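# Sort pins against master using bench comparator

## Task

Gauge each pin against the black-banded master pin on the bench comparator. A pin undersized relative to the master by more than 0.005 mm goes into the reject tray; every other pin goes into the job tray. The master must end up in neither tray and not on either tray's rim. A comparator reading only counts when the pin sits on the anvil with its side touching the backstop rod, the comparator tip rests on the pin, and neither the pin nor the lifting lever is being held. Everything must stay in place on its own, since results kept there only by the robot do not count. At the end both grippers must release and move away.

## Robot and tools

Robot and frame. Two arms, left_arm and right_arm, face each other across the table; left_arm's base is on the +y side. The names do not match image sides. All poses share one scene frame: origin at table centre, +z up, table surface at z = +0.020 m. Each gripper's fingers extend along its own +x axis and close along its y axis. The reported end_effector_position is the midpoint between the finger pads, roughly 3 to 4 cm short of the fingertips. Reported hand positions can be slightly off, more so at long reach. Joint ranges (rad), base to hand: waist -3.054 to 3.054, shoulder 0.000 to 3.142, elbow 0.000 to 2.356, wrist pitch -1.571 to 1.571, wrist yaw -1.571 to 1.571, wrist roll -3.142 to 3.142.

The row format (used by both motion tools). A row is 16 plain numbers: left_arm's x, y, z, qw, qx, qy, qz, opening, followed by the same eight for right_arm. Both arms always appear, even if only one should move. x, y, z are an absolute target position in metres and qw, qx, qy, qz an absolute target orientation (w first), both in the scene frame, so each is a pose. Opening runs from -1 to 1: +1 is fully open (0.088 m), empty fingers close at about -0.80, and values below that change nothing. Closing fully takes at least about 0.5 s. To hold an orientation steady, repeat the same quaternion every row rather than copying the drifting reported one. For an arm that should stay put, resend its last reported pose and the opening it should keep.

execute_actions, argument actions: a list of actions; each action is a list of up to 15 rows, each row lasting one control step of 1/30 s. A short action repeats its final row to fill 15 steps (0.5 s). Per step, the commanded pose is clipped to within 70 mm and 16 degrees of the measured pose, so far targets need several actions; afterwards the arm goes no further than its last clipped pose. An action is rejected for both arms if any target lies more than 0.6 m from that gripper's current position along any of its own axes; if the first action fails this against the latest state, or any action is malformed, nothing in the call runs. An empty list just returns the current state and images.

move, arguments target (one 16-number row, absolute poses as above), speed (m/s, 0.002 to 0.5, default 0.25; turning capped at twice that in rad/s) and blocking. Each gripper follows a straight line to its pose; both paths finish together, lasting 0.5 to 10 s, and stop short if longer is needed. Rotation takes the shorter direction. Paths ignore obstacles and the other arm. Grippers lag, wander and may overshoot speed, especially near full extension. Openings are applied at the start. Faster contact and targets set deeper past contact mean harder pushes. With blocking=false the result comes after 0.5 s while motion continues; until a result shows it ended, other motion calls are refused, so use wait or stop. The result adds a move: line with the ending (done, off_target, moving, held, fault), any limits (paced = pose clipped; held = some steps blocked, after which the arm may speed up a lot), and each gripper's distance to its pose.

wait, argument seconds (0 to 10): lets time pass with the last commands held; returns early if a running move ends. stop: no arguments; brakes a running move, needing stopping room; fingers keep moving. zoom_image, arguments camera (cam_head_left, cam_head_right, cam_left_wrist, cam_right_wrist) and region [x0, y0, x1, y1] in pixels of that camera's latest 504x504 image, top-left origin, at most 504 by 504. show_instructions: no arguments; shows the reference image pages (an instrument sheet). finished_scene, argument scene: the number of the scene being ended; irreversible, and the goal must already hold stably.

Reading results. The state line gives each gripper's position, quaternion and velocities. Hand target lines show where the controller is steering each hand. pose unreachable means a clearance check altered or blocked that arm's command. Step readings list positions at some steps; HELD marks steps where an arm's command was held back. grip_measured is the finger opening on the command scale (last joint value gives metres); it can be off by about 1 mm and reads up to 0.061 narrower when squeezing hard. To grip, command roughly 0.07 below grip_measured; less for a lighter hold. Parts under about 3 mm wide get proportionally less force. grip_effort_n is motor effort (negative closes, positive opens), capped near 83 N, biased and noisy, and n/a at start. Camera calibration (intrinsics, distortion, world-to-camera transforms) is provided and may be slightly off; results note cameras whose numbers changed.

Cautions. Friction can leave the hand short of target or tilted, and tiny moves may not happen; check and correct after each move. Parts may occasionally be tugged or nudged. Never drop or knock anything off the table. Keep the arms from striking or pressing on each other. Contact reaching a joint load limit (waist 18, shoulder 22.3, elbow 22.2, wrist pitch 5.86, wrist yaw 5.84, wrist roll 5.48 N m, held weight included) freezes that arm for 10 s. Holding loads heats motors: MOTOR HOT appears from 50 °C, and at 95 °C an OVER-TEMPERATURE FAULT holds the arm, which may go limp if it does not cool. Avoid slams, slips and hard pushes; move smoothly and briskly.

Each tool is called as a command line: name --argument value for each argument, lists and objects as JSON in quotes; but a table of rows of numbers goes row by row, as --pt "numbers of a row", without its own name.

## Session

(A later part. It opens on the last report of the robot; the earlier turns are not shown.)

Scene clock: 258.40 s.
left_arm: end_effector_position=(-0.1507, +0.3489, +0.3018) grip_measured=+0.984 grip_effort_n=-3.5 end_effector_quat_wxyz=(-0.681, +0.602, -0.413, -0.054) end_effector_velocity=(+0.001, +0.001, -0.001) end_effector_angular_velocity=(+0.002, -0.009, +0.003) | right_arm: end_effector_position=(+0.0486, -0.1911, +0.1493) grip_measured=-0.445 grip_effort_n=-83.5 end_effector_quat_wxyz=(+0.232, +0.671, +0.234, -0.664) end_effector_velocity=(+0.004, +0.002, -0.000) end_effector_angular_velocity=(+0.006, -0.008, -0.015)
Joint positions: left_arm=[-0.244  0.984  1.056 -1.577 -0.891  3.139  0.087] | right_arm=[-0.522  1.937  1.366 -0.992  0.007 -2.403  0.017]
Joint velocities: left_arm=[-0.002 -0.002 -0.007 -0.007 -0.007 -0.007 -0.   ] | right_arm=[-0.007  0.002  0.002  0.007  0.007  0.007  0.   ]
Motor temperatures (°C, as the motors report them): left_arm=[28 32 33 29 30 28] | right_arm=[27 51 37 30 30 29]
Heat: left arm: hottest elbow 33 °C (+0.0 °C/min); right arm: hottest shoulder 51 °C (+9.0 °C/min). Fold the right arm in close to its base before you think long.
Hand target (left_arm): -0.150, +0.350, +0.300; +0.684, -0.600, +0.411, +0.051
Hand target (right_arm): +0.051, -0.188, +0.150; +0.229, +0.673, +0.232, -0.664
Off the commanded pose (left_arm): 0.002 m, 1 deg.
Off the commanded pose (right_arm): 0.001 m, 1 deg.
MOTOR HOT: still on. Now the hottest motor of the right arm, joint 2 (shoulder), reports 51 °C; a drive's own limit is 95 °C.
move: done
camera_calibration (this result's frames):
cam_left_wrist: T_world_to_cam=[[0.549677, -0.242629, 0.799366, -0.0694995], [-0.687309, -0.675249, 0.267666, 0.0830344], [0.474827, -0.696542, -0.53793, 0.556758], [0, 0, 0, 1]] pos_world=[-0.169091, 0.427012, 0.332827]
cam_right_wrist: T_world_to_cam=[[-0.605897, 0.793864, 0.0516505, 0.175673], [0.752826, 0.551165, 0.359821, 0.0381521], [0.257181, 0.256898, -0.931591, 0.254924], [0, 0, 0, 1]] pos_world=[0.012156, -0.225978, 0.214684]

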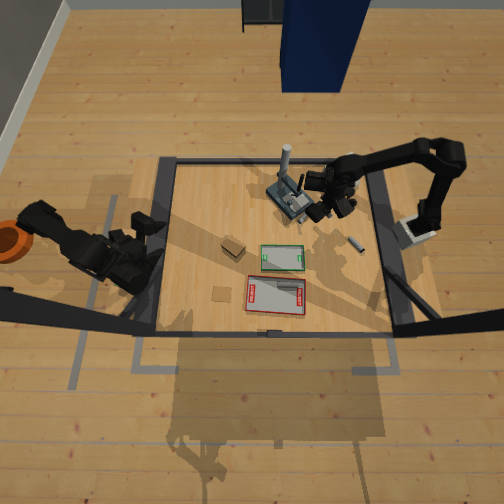

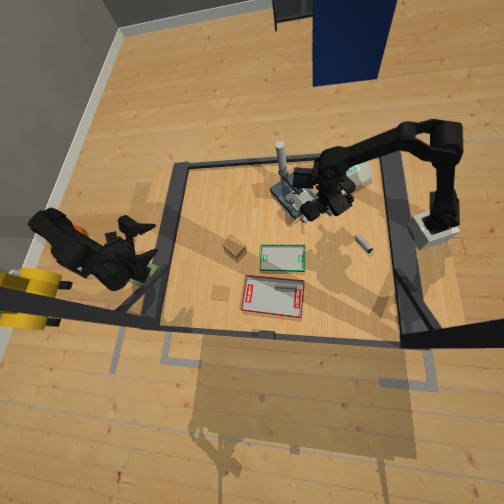

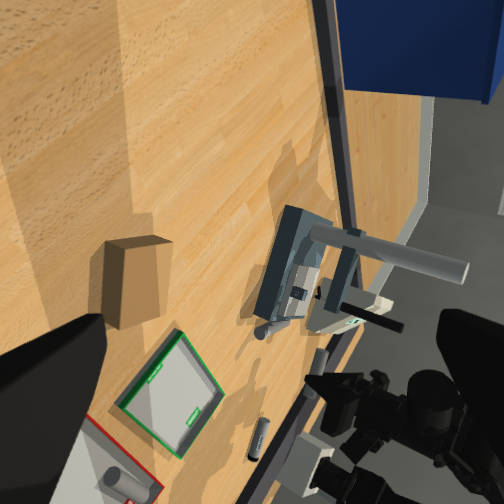

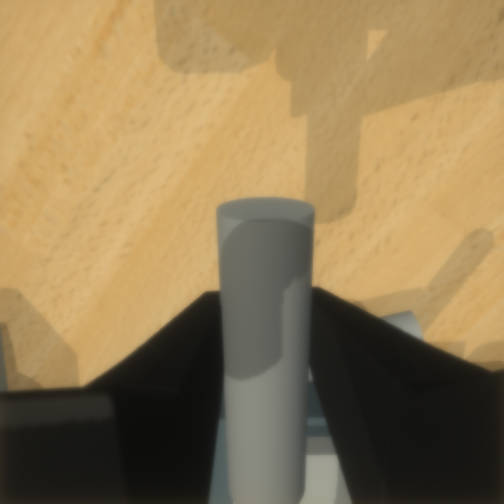

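move --target '[-0.15,0.35,0.3,0.684,-0.6,0.411,0.051,1, 0.1203,-0.1346,0.122,-0.2302,-0.6686,-0.2302,0.6686,-0.6]' --speed 0.05

move --target '[-0.15,0.35,0.3,0.684,-0.6,0.411,0.051,1, 0.1203,-0.1346,0.098,-0.2302,-0.6686,-0.2302,0.6686,-0.6]' --speed 0.02

move --target '[-0.15,0.35,0.3,0.684,-0.6,0.411,0.051,1, 0.0999,-0.1085,0.108,-0.2302,-0.6686,-0.2302,0.6686,-0.6]' --speed 0.02

move --target '[-0.15,0.35,0.3,0.684,-0.6,0.411,0.051,1, 0.1008,-0.1144,0.111,-0.2302,-0.6686,-0.2302,0.6686,0.0]' --speed 0.02

wait --seconds 1

zoom_image --camera "cam_head_right" --region '[320,140,390,200]'

zoom_image --camera "cam_head_left" --region '[315,150,375,200]'

Scene clock: 267.53 s.
left_arm: end_effector_position=(-0.1507, +0.3489, +0.3018) grip_measured=+0.984 grip_effort_n=-3.5 end_effector_quat_wxyz=(-0.681, +0.602, -0.413, -0.054) end_effector_velocity=(+0.001, -0.004, +0.001) end_effector_angular_velocity=(-0.026, -0.010, +0.008) | right_arm: end_effector_position=(+0.1190, -0.1370, +0.1231) grip_measured=-0.445 grip_effort_n=-83.5 end_effector_quat_wxyz=(+0.231, +0.670, +0.229, -0.668) end_effector_velocity=(+0.001, +0.003, +0.003) end_effector_angular_velocity=(+0.009, +0.005, +0.005)
Joint positions: left_arm=[-0.244  0.984  1.056 -1.577 -0.891  3.139  0.087] | right_arm=[-0.667  2.231  1.709 -1.05   0.004 -2.538  0.017]
Joint velocities: left_arm=[ 0.002  0.002 -0.007  0.022 -0.022 -0.007 -0.   ] | right_arm=[-0.002  0.002  0.017 -0.007 -0.007 -0.007 -0.   ]
Motor temperatures (°C, as the motors report them): left_arm=[28 32 33 29 30 28] | right_arm=[27 50 37 30 30 29]
Heat: left arm: hottest elbow 33 °C (+0.0 °C/min); right arm: hottest shoulder 50 °C (+6.2 °C/min). Fold the right arm in close to its base before you think long.
Hand target (left_arm): -0.150, +0.350, +0.300; +0.684, -0.600, +0.411, +0.051
Hand target (right_arm): +0.121, -0.134, +0.123; +0.230, +0.669, +0.230, -0.668
Off the commanded pose (left_arm): 0.002 m, 1 deg.
Off the commanded pose (right_arm): 0.003 m, 0 deg.
MOTOR HOT: still on. Now the hottest motor of the right arm, joint 2 (shoulder), reports 50 °C; a drive's own limit is 95 °C.
move: done
camera_calibration (this result's frames):
cam_left_wrist: T_world_to_cam=[[0.549677, -0.242629, 0.799366, -0.0694995], [-0.687309, -0.675249, 0.267666, 0.0830344], [0.474827, -0.696542, -0.53793, 0.556758], [0, 0, 0, 1]] pos_world=[-0.169091, 0.427012, 0.332827]
cam_right_wrist: T_world_to_cam=[[-0.598074, 0.800014, 0.0477985, 0.177103], [0.759704, 0.546923, 0.351745, -0.0356011], [0.255259, 0.246682, -0.934875, 0.197768], [0, 0, 0, 1]] pos_world=[0.0824849, -0.171, 0.188946]

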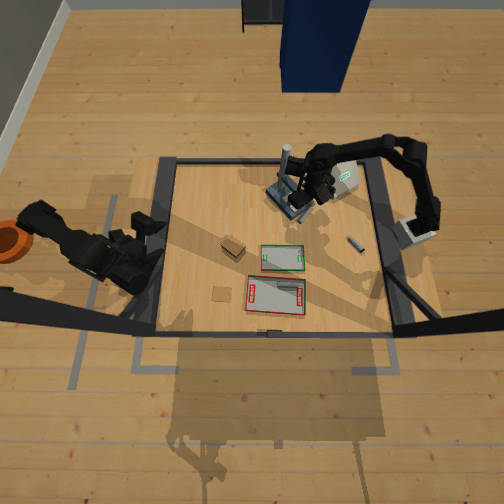

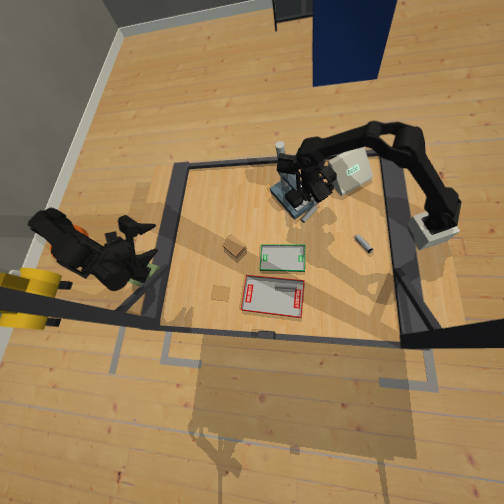

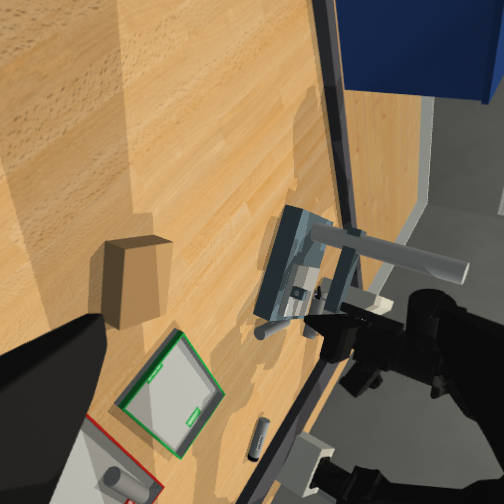

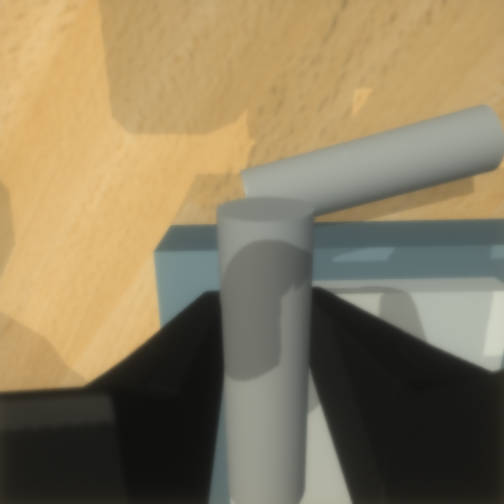

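Scene clock: 269.03 s.
left_arm: end_effector_position=(-0.1507, +0.3489, +0.3018) grip_measured=+0.984 grip_effort_n=-3.5 end_effector_quat_wxyz=(-0.681, +0.602, -0.413, -0.054) end_effector_velocity=(+0.002, +0.003, -0.001) end_effector_angular_velocity=(+0.009, -0.013, +0.012) | right_arm: end_effector_position=(+0.1180, -0.1352, +0.1151) grip_measured=-0.445 grip_effort_n=-83.5 end_effector_quat_wxyz=(+0.226, +0.672, +0.235, -0.665) end_effector_velocity=(-0.002, -0.005, +0.000) end_effector_angular_velocity=(-0.019, +0.013, +0.005)
Joint positions: left_arm=[-0.244  0.984  1.056 -1.577 -0.891  3.139  0.087] | right_arm=[-0.665  2.232  1.678 -1.001 -0.    -2.54   0.017]
Joint velocities: left_arm=[-0.002  0.002 -0.007 -0.022 -0.007 -0.022 -0.   ] | right_arm=[-0.002 -0.002 -0.002 -0.022 -0.007 -0.007 -0.   ]
Motor temperatures (°C, as the motors report them): left_arm=[28 32 33 29 30 28] | right_arm=[27 49 37 30 30 29]
Heat: left arm: hottest elbow 33 °C (+0.0 °C/min); right arm: hottest shoulder 49 °C (+5.0 °C/min). Fold the right arm in close to its base before you think long.
Hand target (left_arm): -0.150, +0.350, +0.300; +0.684, -0.600, +0.411, +0.051
Hand target (right_arm): +0.120, -0.135, +0.098; +0.230, +0.669, +0.230, -0.669
Off the commanded pose (left_arm): 0.002 m, 1 deg.
Off the commanded pose (right_arm): 0.017 m, 1 deg.
MOTOR HOT: still on. Now the hottest motor of the right arm, joint 2 (shoulder), reports 49 °C; a drive's own limit is 95 °C.
move: off_target (right_arm)
camera_calibration (this result's frames):
cam_left_wrist: T_world_to_cam=[[0.549677, -0.242629, 0.799366, -0.0694995], [-0.687309, -0.675249, 0.267666, 0.0830344], [0.474827, -0.696542, -0.53793, 0.556758], [0, 0, 0, 1]] pos_world=[-0.169091, 0.427012, 0.332827]
cam_right_wrist: T_world_to_cam=[[-0.601178, 0.796781, 0.0610399, 0.173847], [0.757402, 0.543776, 0.361455, -0.0342893], [0.254809, 0.263531, -0.930389, 0.191936], [0, 0, 0, 1]] pos_world=[0.0815766, -0.170453, 0.180358]

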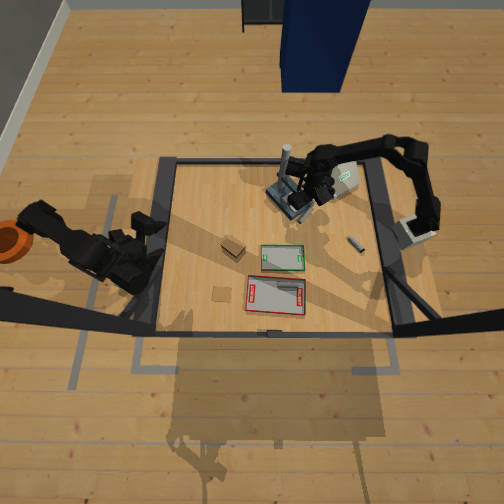

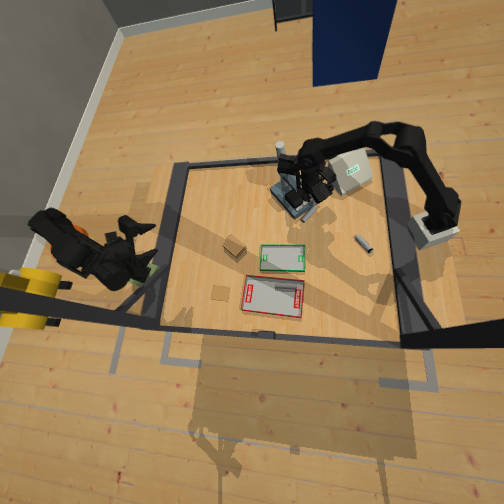

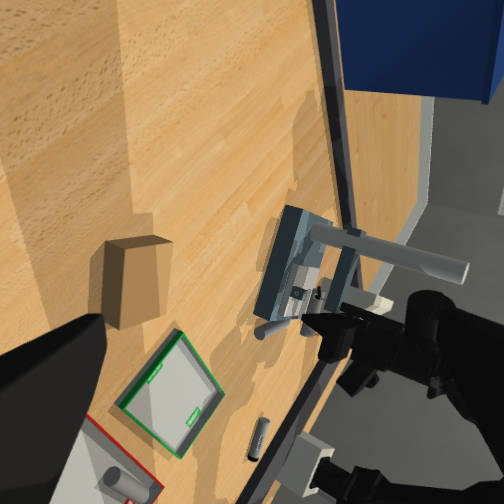

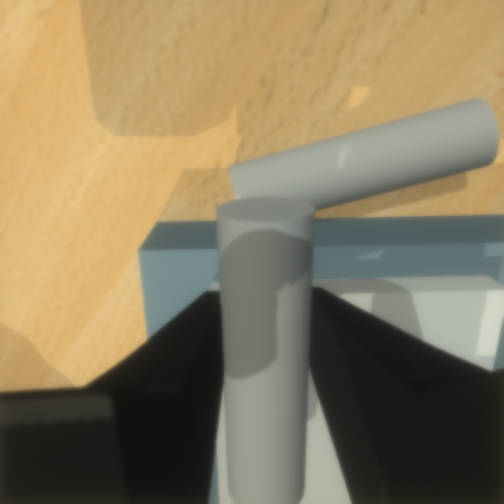

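Scene clock: 271.10 s.
left_arm: end_effector_position=(-0.1507, +0.3489, +0.3018) grip_measured=+0.984 grip_effort_n=-3.5 end_effector_quat_wxyz=(-0.681, +0.602, -0.413, -0.054) end_effector_velocity=(+0.001, +0.004, -0.001) end_effector_angular_velocity=(+0.018, -0.002, +0.002) | right_arm: end_effector_position=(+0.1010, -0.1141, +0.1144) grip_measured=-0.444 grip_effort_n=-83.5 end_effector_quat_wxyz=(+0.230, +0.671, +0.226, -0.668) end_effector_velocity=(-0.001, -0.004, -0.000) end_effector_angular_velocity=(-0.023, -0.002, +0.010)
Joint positions: left_arm=[-0.244  0.984  1.056 -1.577 -0.891  3.139  0.087] | right_arm=[-0.612  2.31   1.807 -1.07   0.006 -2.478  0.017]
Joint velocities: left_arm=[-0.002 -0.002 -0.002 -0.022  0.007 -0.007 -0.   ] | right_arm=[ 0.002  0.002  0.002 -0.022  0.007 -0.007 -0.   ]
Motor temperatures (°C, as the motors report them): left_arm=[28 32 33 29 30 28] | right_arm=[27 49 37 30 30 29]
Heat: left arm: hottest elbow 33 °C (+0.0 °C/min); right arm: hottest shoulder 49 °C (+5.0 °C/min). Fold the right arm in close to its base before you think long.
Hand target (left_arm): -0.150, +0.350, +0.300; +0.684, -0.600, +0.411, +0.051
Hand target (right_arm): +0.100, -0.109, +0.108; +0.230, +0.668, +0.231, -0.669
Off the commanded pose (left_arm): 0.002 m, 1 deg.
Off the commanded pose (right_arm): 0.009 m, 1 deg.
MOTOR HOT: still on. Now the hottest motor of the right arm, joint 2 (shoulder), reports 49 °C; a drive's own limit is 95 °C.
move: off_target (right_arm)
camera_calibration (this result's frames):
cam_left_wrist: T_world_to_cam=[[0.549677, -0.242629, 0.799366, -0.0694995], [-0.687309, -0.675249, 0.267666, 0.0830344], [0.474827, -0.696542, -0.53793, 0.556758], [0, 0, 0, 1]] pos_world=[-0.169091, 0.427012, 0.332827]
cam_right_wrist: T_world_to_cam=[[-0.593874, 0.803258, 0.0457256, 0.1486], [0.762021, 0.543331, 0.3523, -0.032066], [0.258144, 0.244066, -0.934769, 0.188002], [0, 0, 0, 1]] pos_world=[0.0641531, -0.147827, 0.180241]

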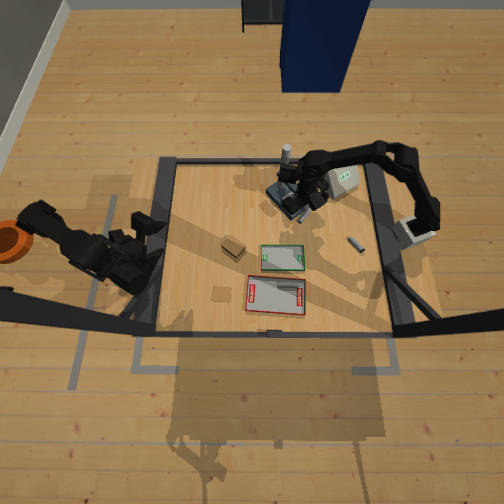

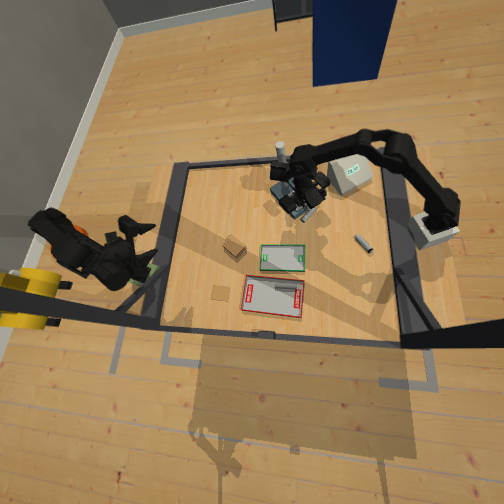

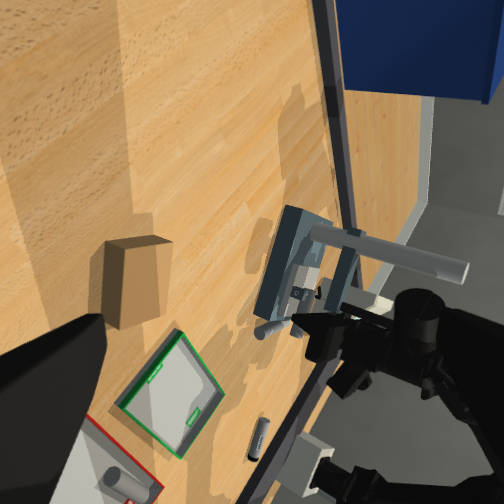

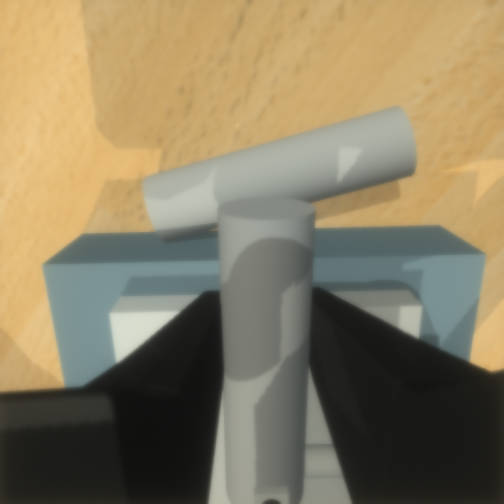

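Scene clock: 271.83 s.
left_arm: end_effector_position=(-0.1507, +0.3489, +0.3018) grip_measured=+0.984 grip_effort_n=-3.5 end_effector_quat_wxyz=(-0.681, +0.602, -0.413, -0.054) end_effector_velocity=(+0.003, +0.005, +0.000) end_effector_angular_velocity=(+0.023, -0.022, +0.003) | right_arm: end_effector_position=(+0.1008, -0.1138, +0.1137) grip_measured=-0.006 grip_effort_n=16.0 end_effector_quat_wxyz=(+0.230, +0.671, +0.228, -0.667) end_effector_velocity=(-0.008, -0.003, +0.000) end_effector_angular_velocity=(-0.012, +0.041, -0.005)
Joint positions: left_arm=[-0.244  0.984  1.056 -1.577 -0.891  3.139  0.087] | right_arm=[-0.612  2.31   1.804 -1.065  0.006 -2.482  0.039]
Joint velocities: left_arm=[-0.002 -0.002 -0.002 -0.037 -0.007 -0.007 -0.   ] | right_arm=[ 0.002 -0.002 -0.002 -0.022 -0.037  0.007  0.001]
Motor temperatures (°C, as the motors report them): left_arm=[28 32 33 29 30 28] | right_arm=[27 49 37 30 30 29]
Heat: left arm: hottest elbow 33 °C (+0.0 °C/min); right arm: hottest shoulder 49 °C (+5.0 °C/min). Fold the right arm in close to its base before you think long.
Hand target (left_arm): -0.150, +0.350, +0.300; +0.684, -0.600, +0.411, +0.051
Hand target (right_arm): +0.101, -0.114, +0.111; +0.230, +0.669, +0.230, -0.669
Off the commanded pose (left_arm): 0.002 m, 1 deg.
Off the commanded pose (right_arm): 0.003 m, 0 deg.
MOTOR HOT: still on. Now the hottest motor of the right arm, joint 2 (shoulder), reports 49 °C; a drive's own limit is 95 °C.
move: done
camera_calibration (this result's frames):
cam_left_wrist: T_world_to_cam=[[0.549677, -0.242629, 0.799366, -0.0694995], [-0.687309, -0.675249, 0.267666, 0.0830344], [0.474827, -0.696542, -0.53793, 0.556758], [0, 0, 0, 1]] pos_world=[-0.169091, 0.427012, 0.332827]
cam_right_wrist: T_world_to_cam=[[-0.597536, 0.80042, 0.0477445, 0.148043], [0.759592, 0.545973, 0.35346, -0.0314335], [0.256849, 0.247472, -0.93423, 0.187727], [0, 0, 0, 1]] pos_world=[0.0641199, -0.147792, 0.179422]

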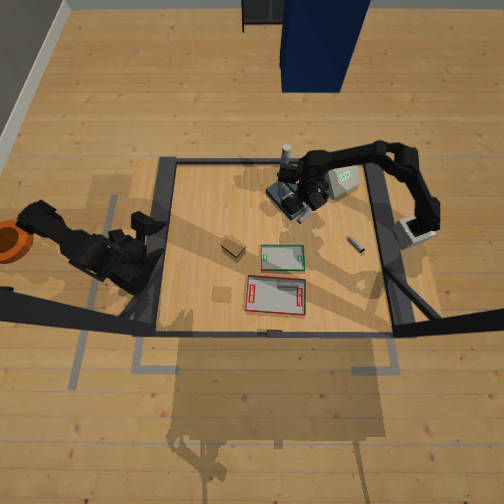

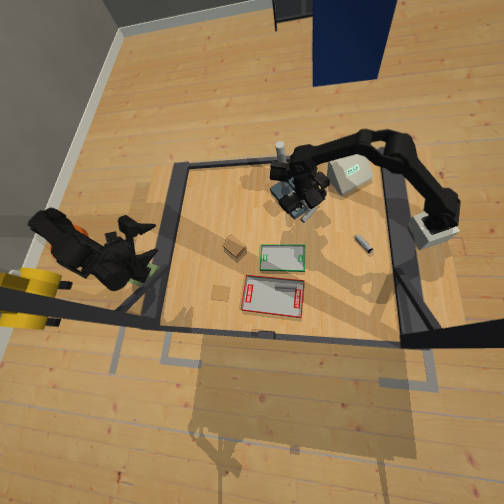

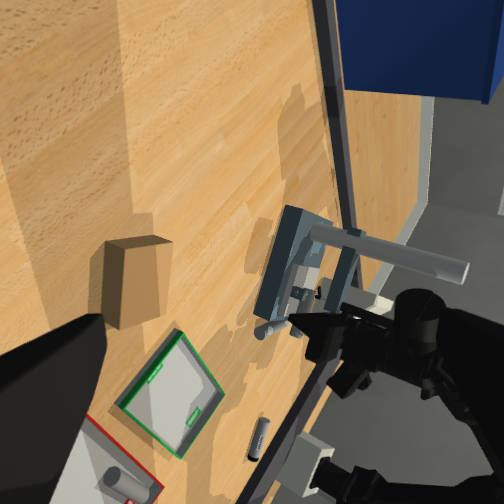

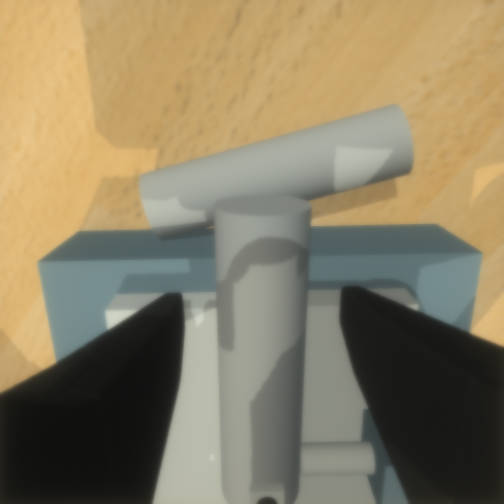

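Scene clock: 272.83 s.
left_arm: end_effector_position=(-0.1507, +0.3489, +0.3018) grip_measured=+0.984 grip_effort_n=-3.5 end_effector_quat_wxyz=(-0.681, +0.602, -0.413, -0.054) end_effector_velocity=(+0.003, +0.004, +0.002) end_effector_angular_velocity=(+0.002, -0.009, +0.008) | right_arm: end_effector_position=(+0.1007, -0.1138, +0.1136) grip_measured=-0.004 grip_effort_n=16.0 end_effector_quat_wxyz=(+0.231, +0.671, +0.229, -0.667) end_effector_velocity=(-0.000, -0.002, +0.002) end_effector_angular_velocity=(-0.001, +0.008, -0.010)
Joint positions: left_arm=[-0.244  0.984  1.056 -1.577 -0.891  3.139  0.087] | right_arm=[-0.612  2.31   1.804 -1.064  0.006 -2.482  0.039]
Joint velocities: left_arm=[ 0.002 -0.007  0.002 -0.022 -0.007 -0.007  0.   ] | right_arm=[-0.002 -0.007 -0.002 -0.007 -0.007  0.007 -0.   ]
Motor temperatures (°C, as the motors report them): left_arm=[28 32 33 29 30 28] | right_arm=[27 49 37 30 30 29]
Heat: left arm: hottest elbow 33 °C (+0.0 °C/min); right arm: hottest shoulder 49 °C (+4.0 °C/min). Fold the right arm in close to its base before you think long.
Hand target (left_arm): -0.150, +0.350, +0.300; +0.684, -0.600, +0.411, +0.051
Hand target (right_arm): +0.101, -0.114, +0.111; +0.230, +0.669, +0.230, -0.669
Off the commanded pose (left_arm): 0.002 m, 1 deg.
Off the commanded pose (right_arm): 0.003 m, 0 deg.
MOTOR HOT: still on. Now the hottest motor of the right arm, joint 2 (shoulder), reports 49 °C; a drive's own limit is 95 °C.
wait: 1.00 s; at rest by 0.17 s
camera_calibration (this result's frames):
cam_left_wrist: T_world_to_cam=[[0.549677, -0.242629, 0.799366, -0.0694995], [-0.687309, -0.675249, 0.267666, 0.0830344], [0.474827, -0.696542, -0.53793, 0.556758], [0, 0, 0, 1]] pos_world=[-0.169091, 0.427012, 0.332827]
cam_right_wrist: T_world_to_cam=[[-0.597841, 0.800192, 0.0477431, 0.148068], [0.759384, 0.546263, 0.353459, -0.0313284], [0.256755, 0.247568, -0.934231, 0.187668], [0, 0, 0, 1]] pos_world=[0.0641267, -0.14783, 0.17933]

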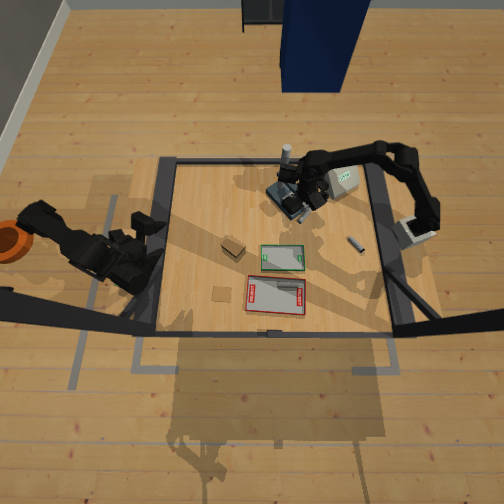

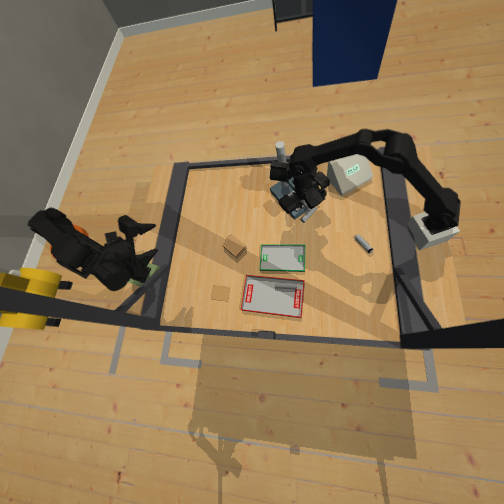

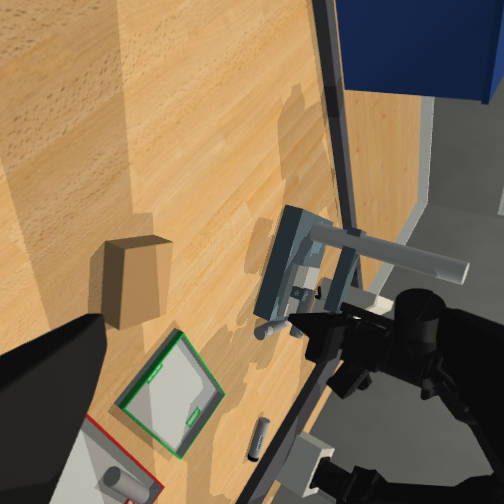

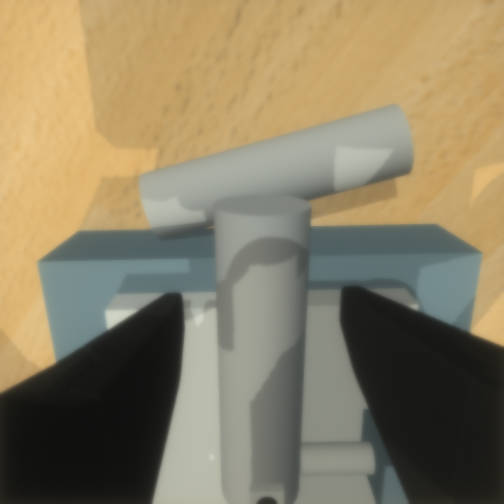

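Region (320, 140, 390, 200) of cam_head_right's 504x504 image, scaled by 7.200, with more detail than that image has; it fills the top 432 rows of this view, and the rest is white.

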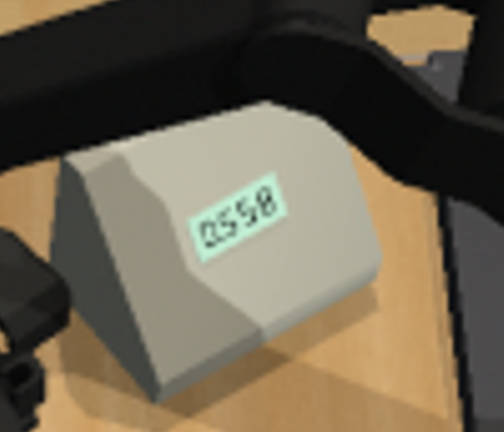

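Region (315, 150, 375, 200) of cam_head_left's 504x504 image, scaled by 8.400, with more detail than that image has.

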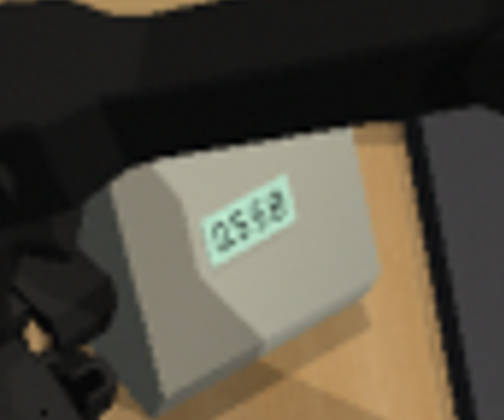

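zoom_image --camera "cam_head_right" --region '[342,160,364,180]'

Region (342, 160, 364, 180) of cam_head_right's 504x504 image, scaled by 22.909, with more detail than that image has; it fills the top 458 rows of this view, and the rest is white.

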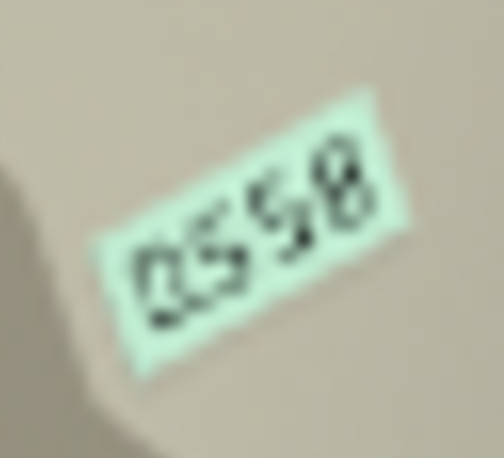

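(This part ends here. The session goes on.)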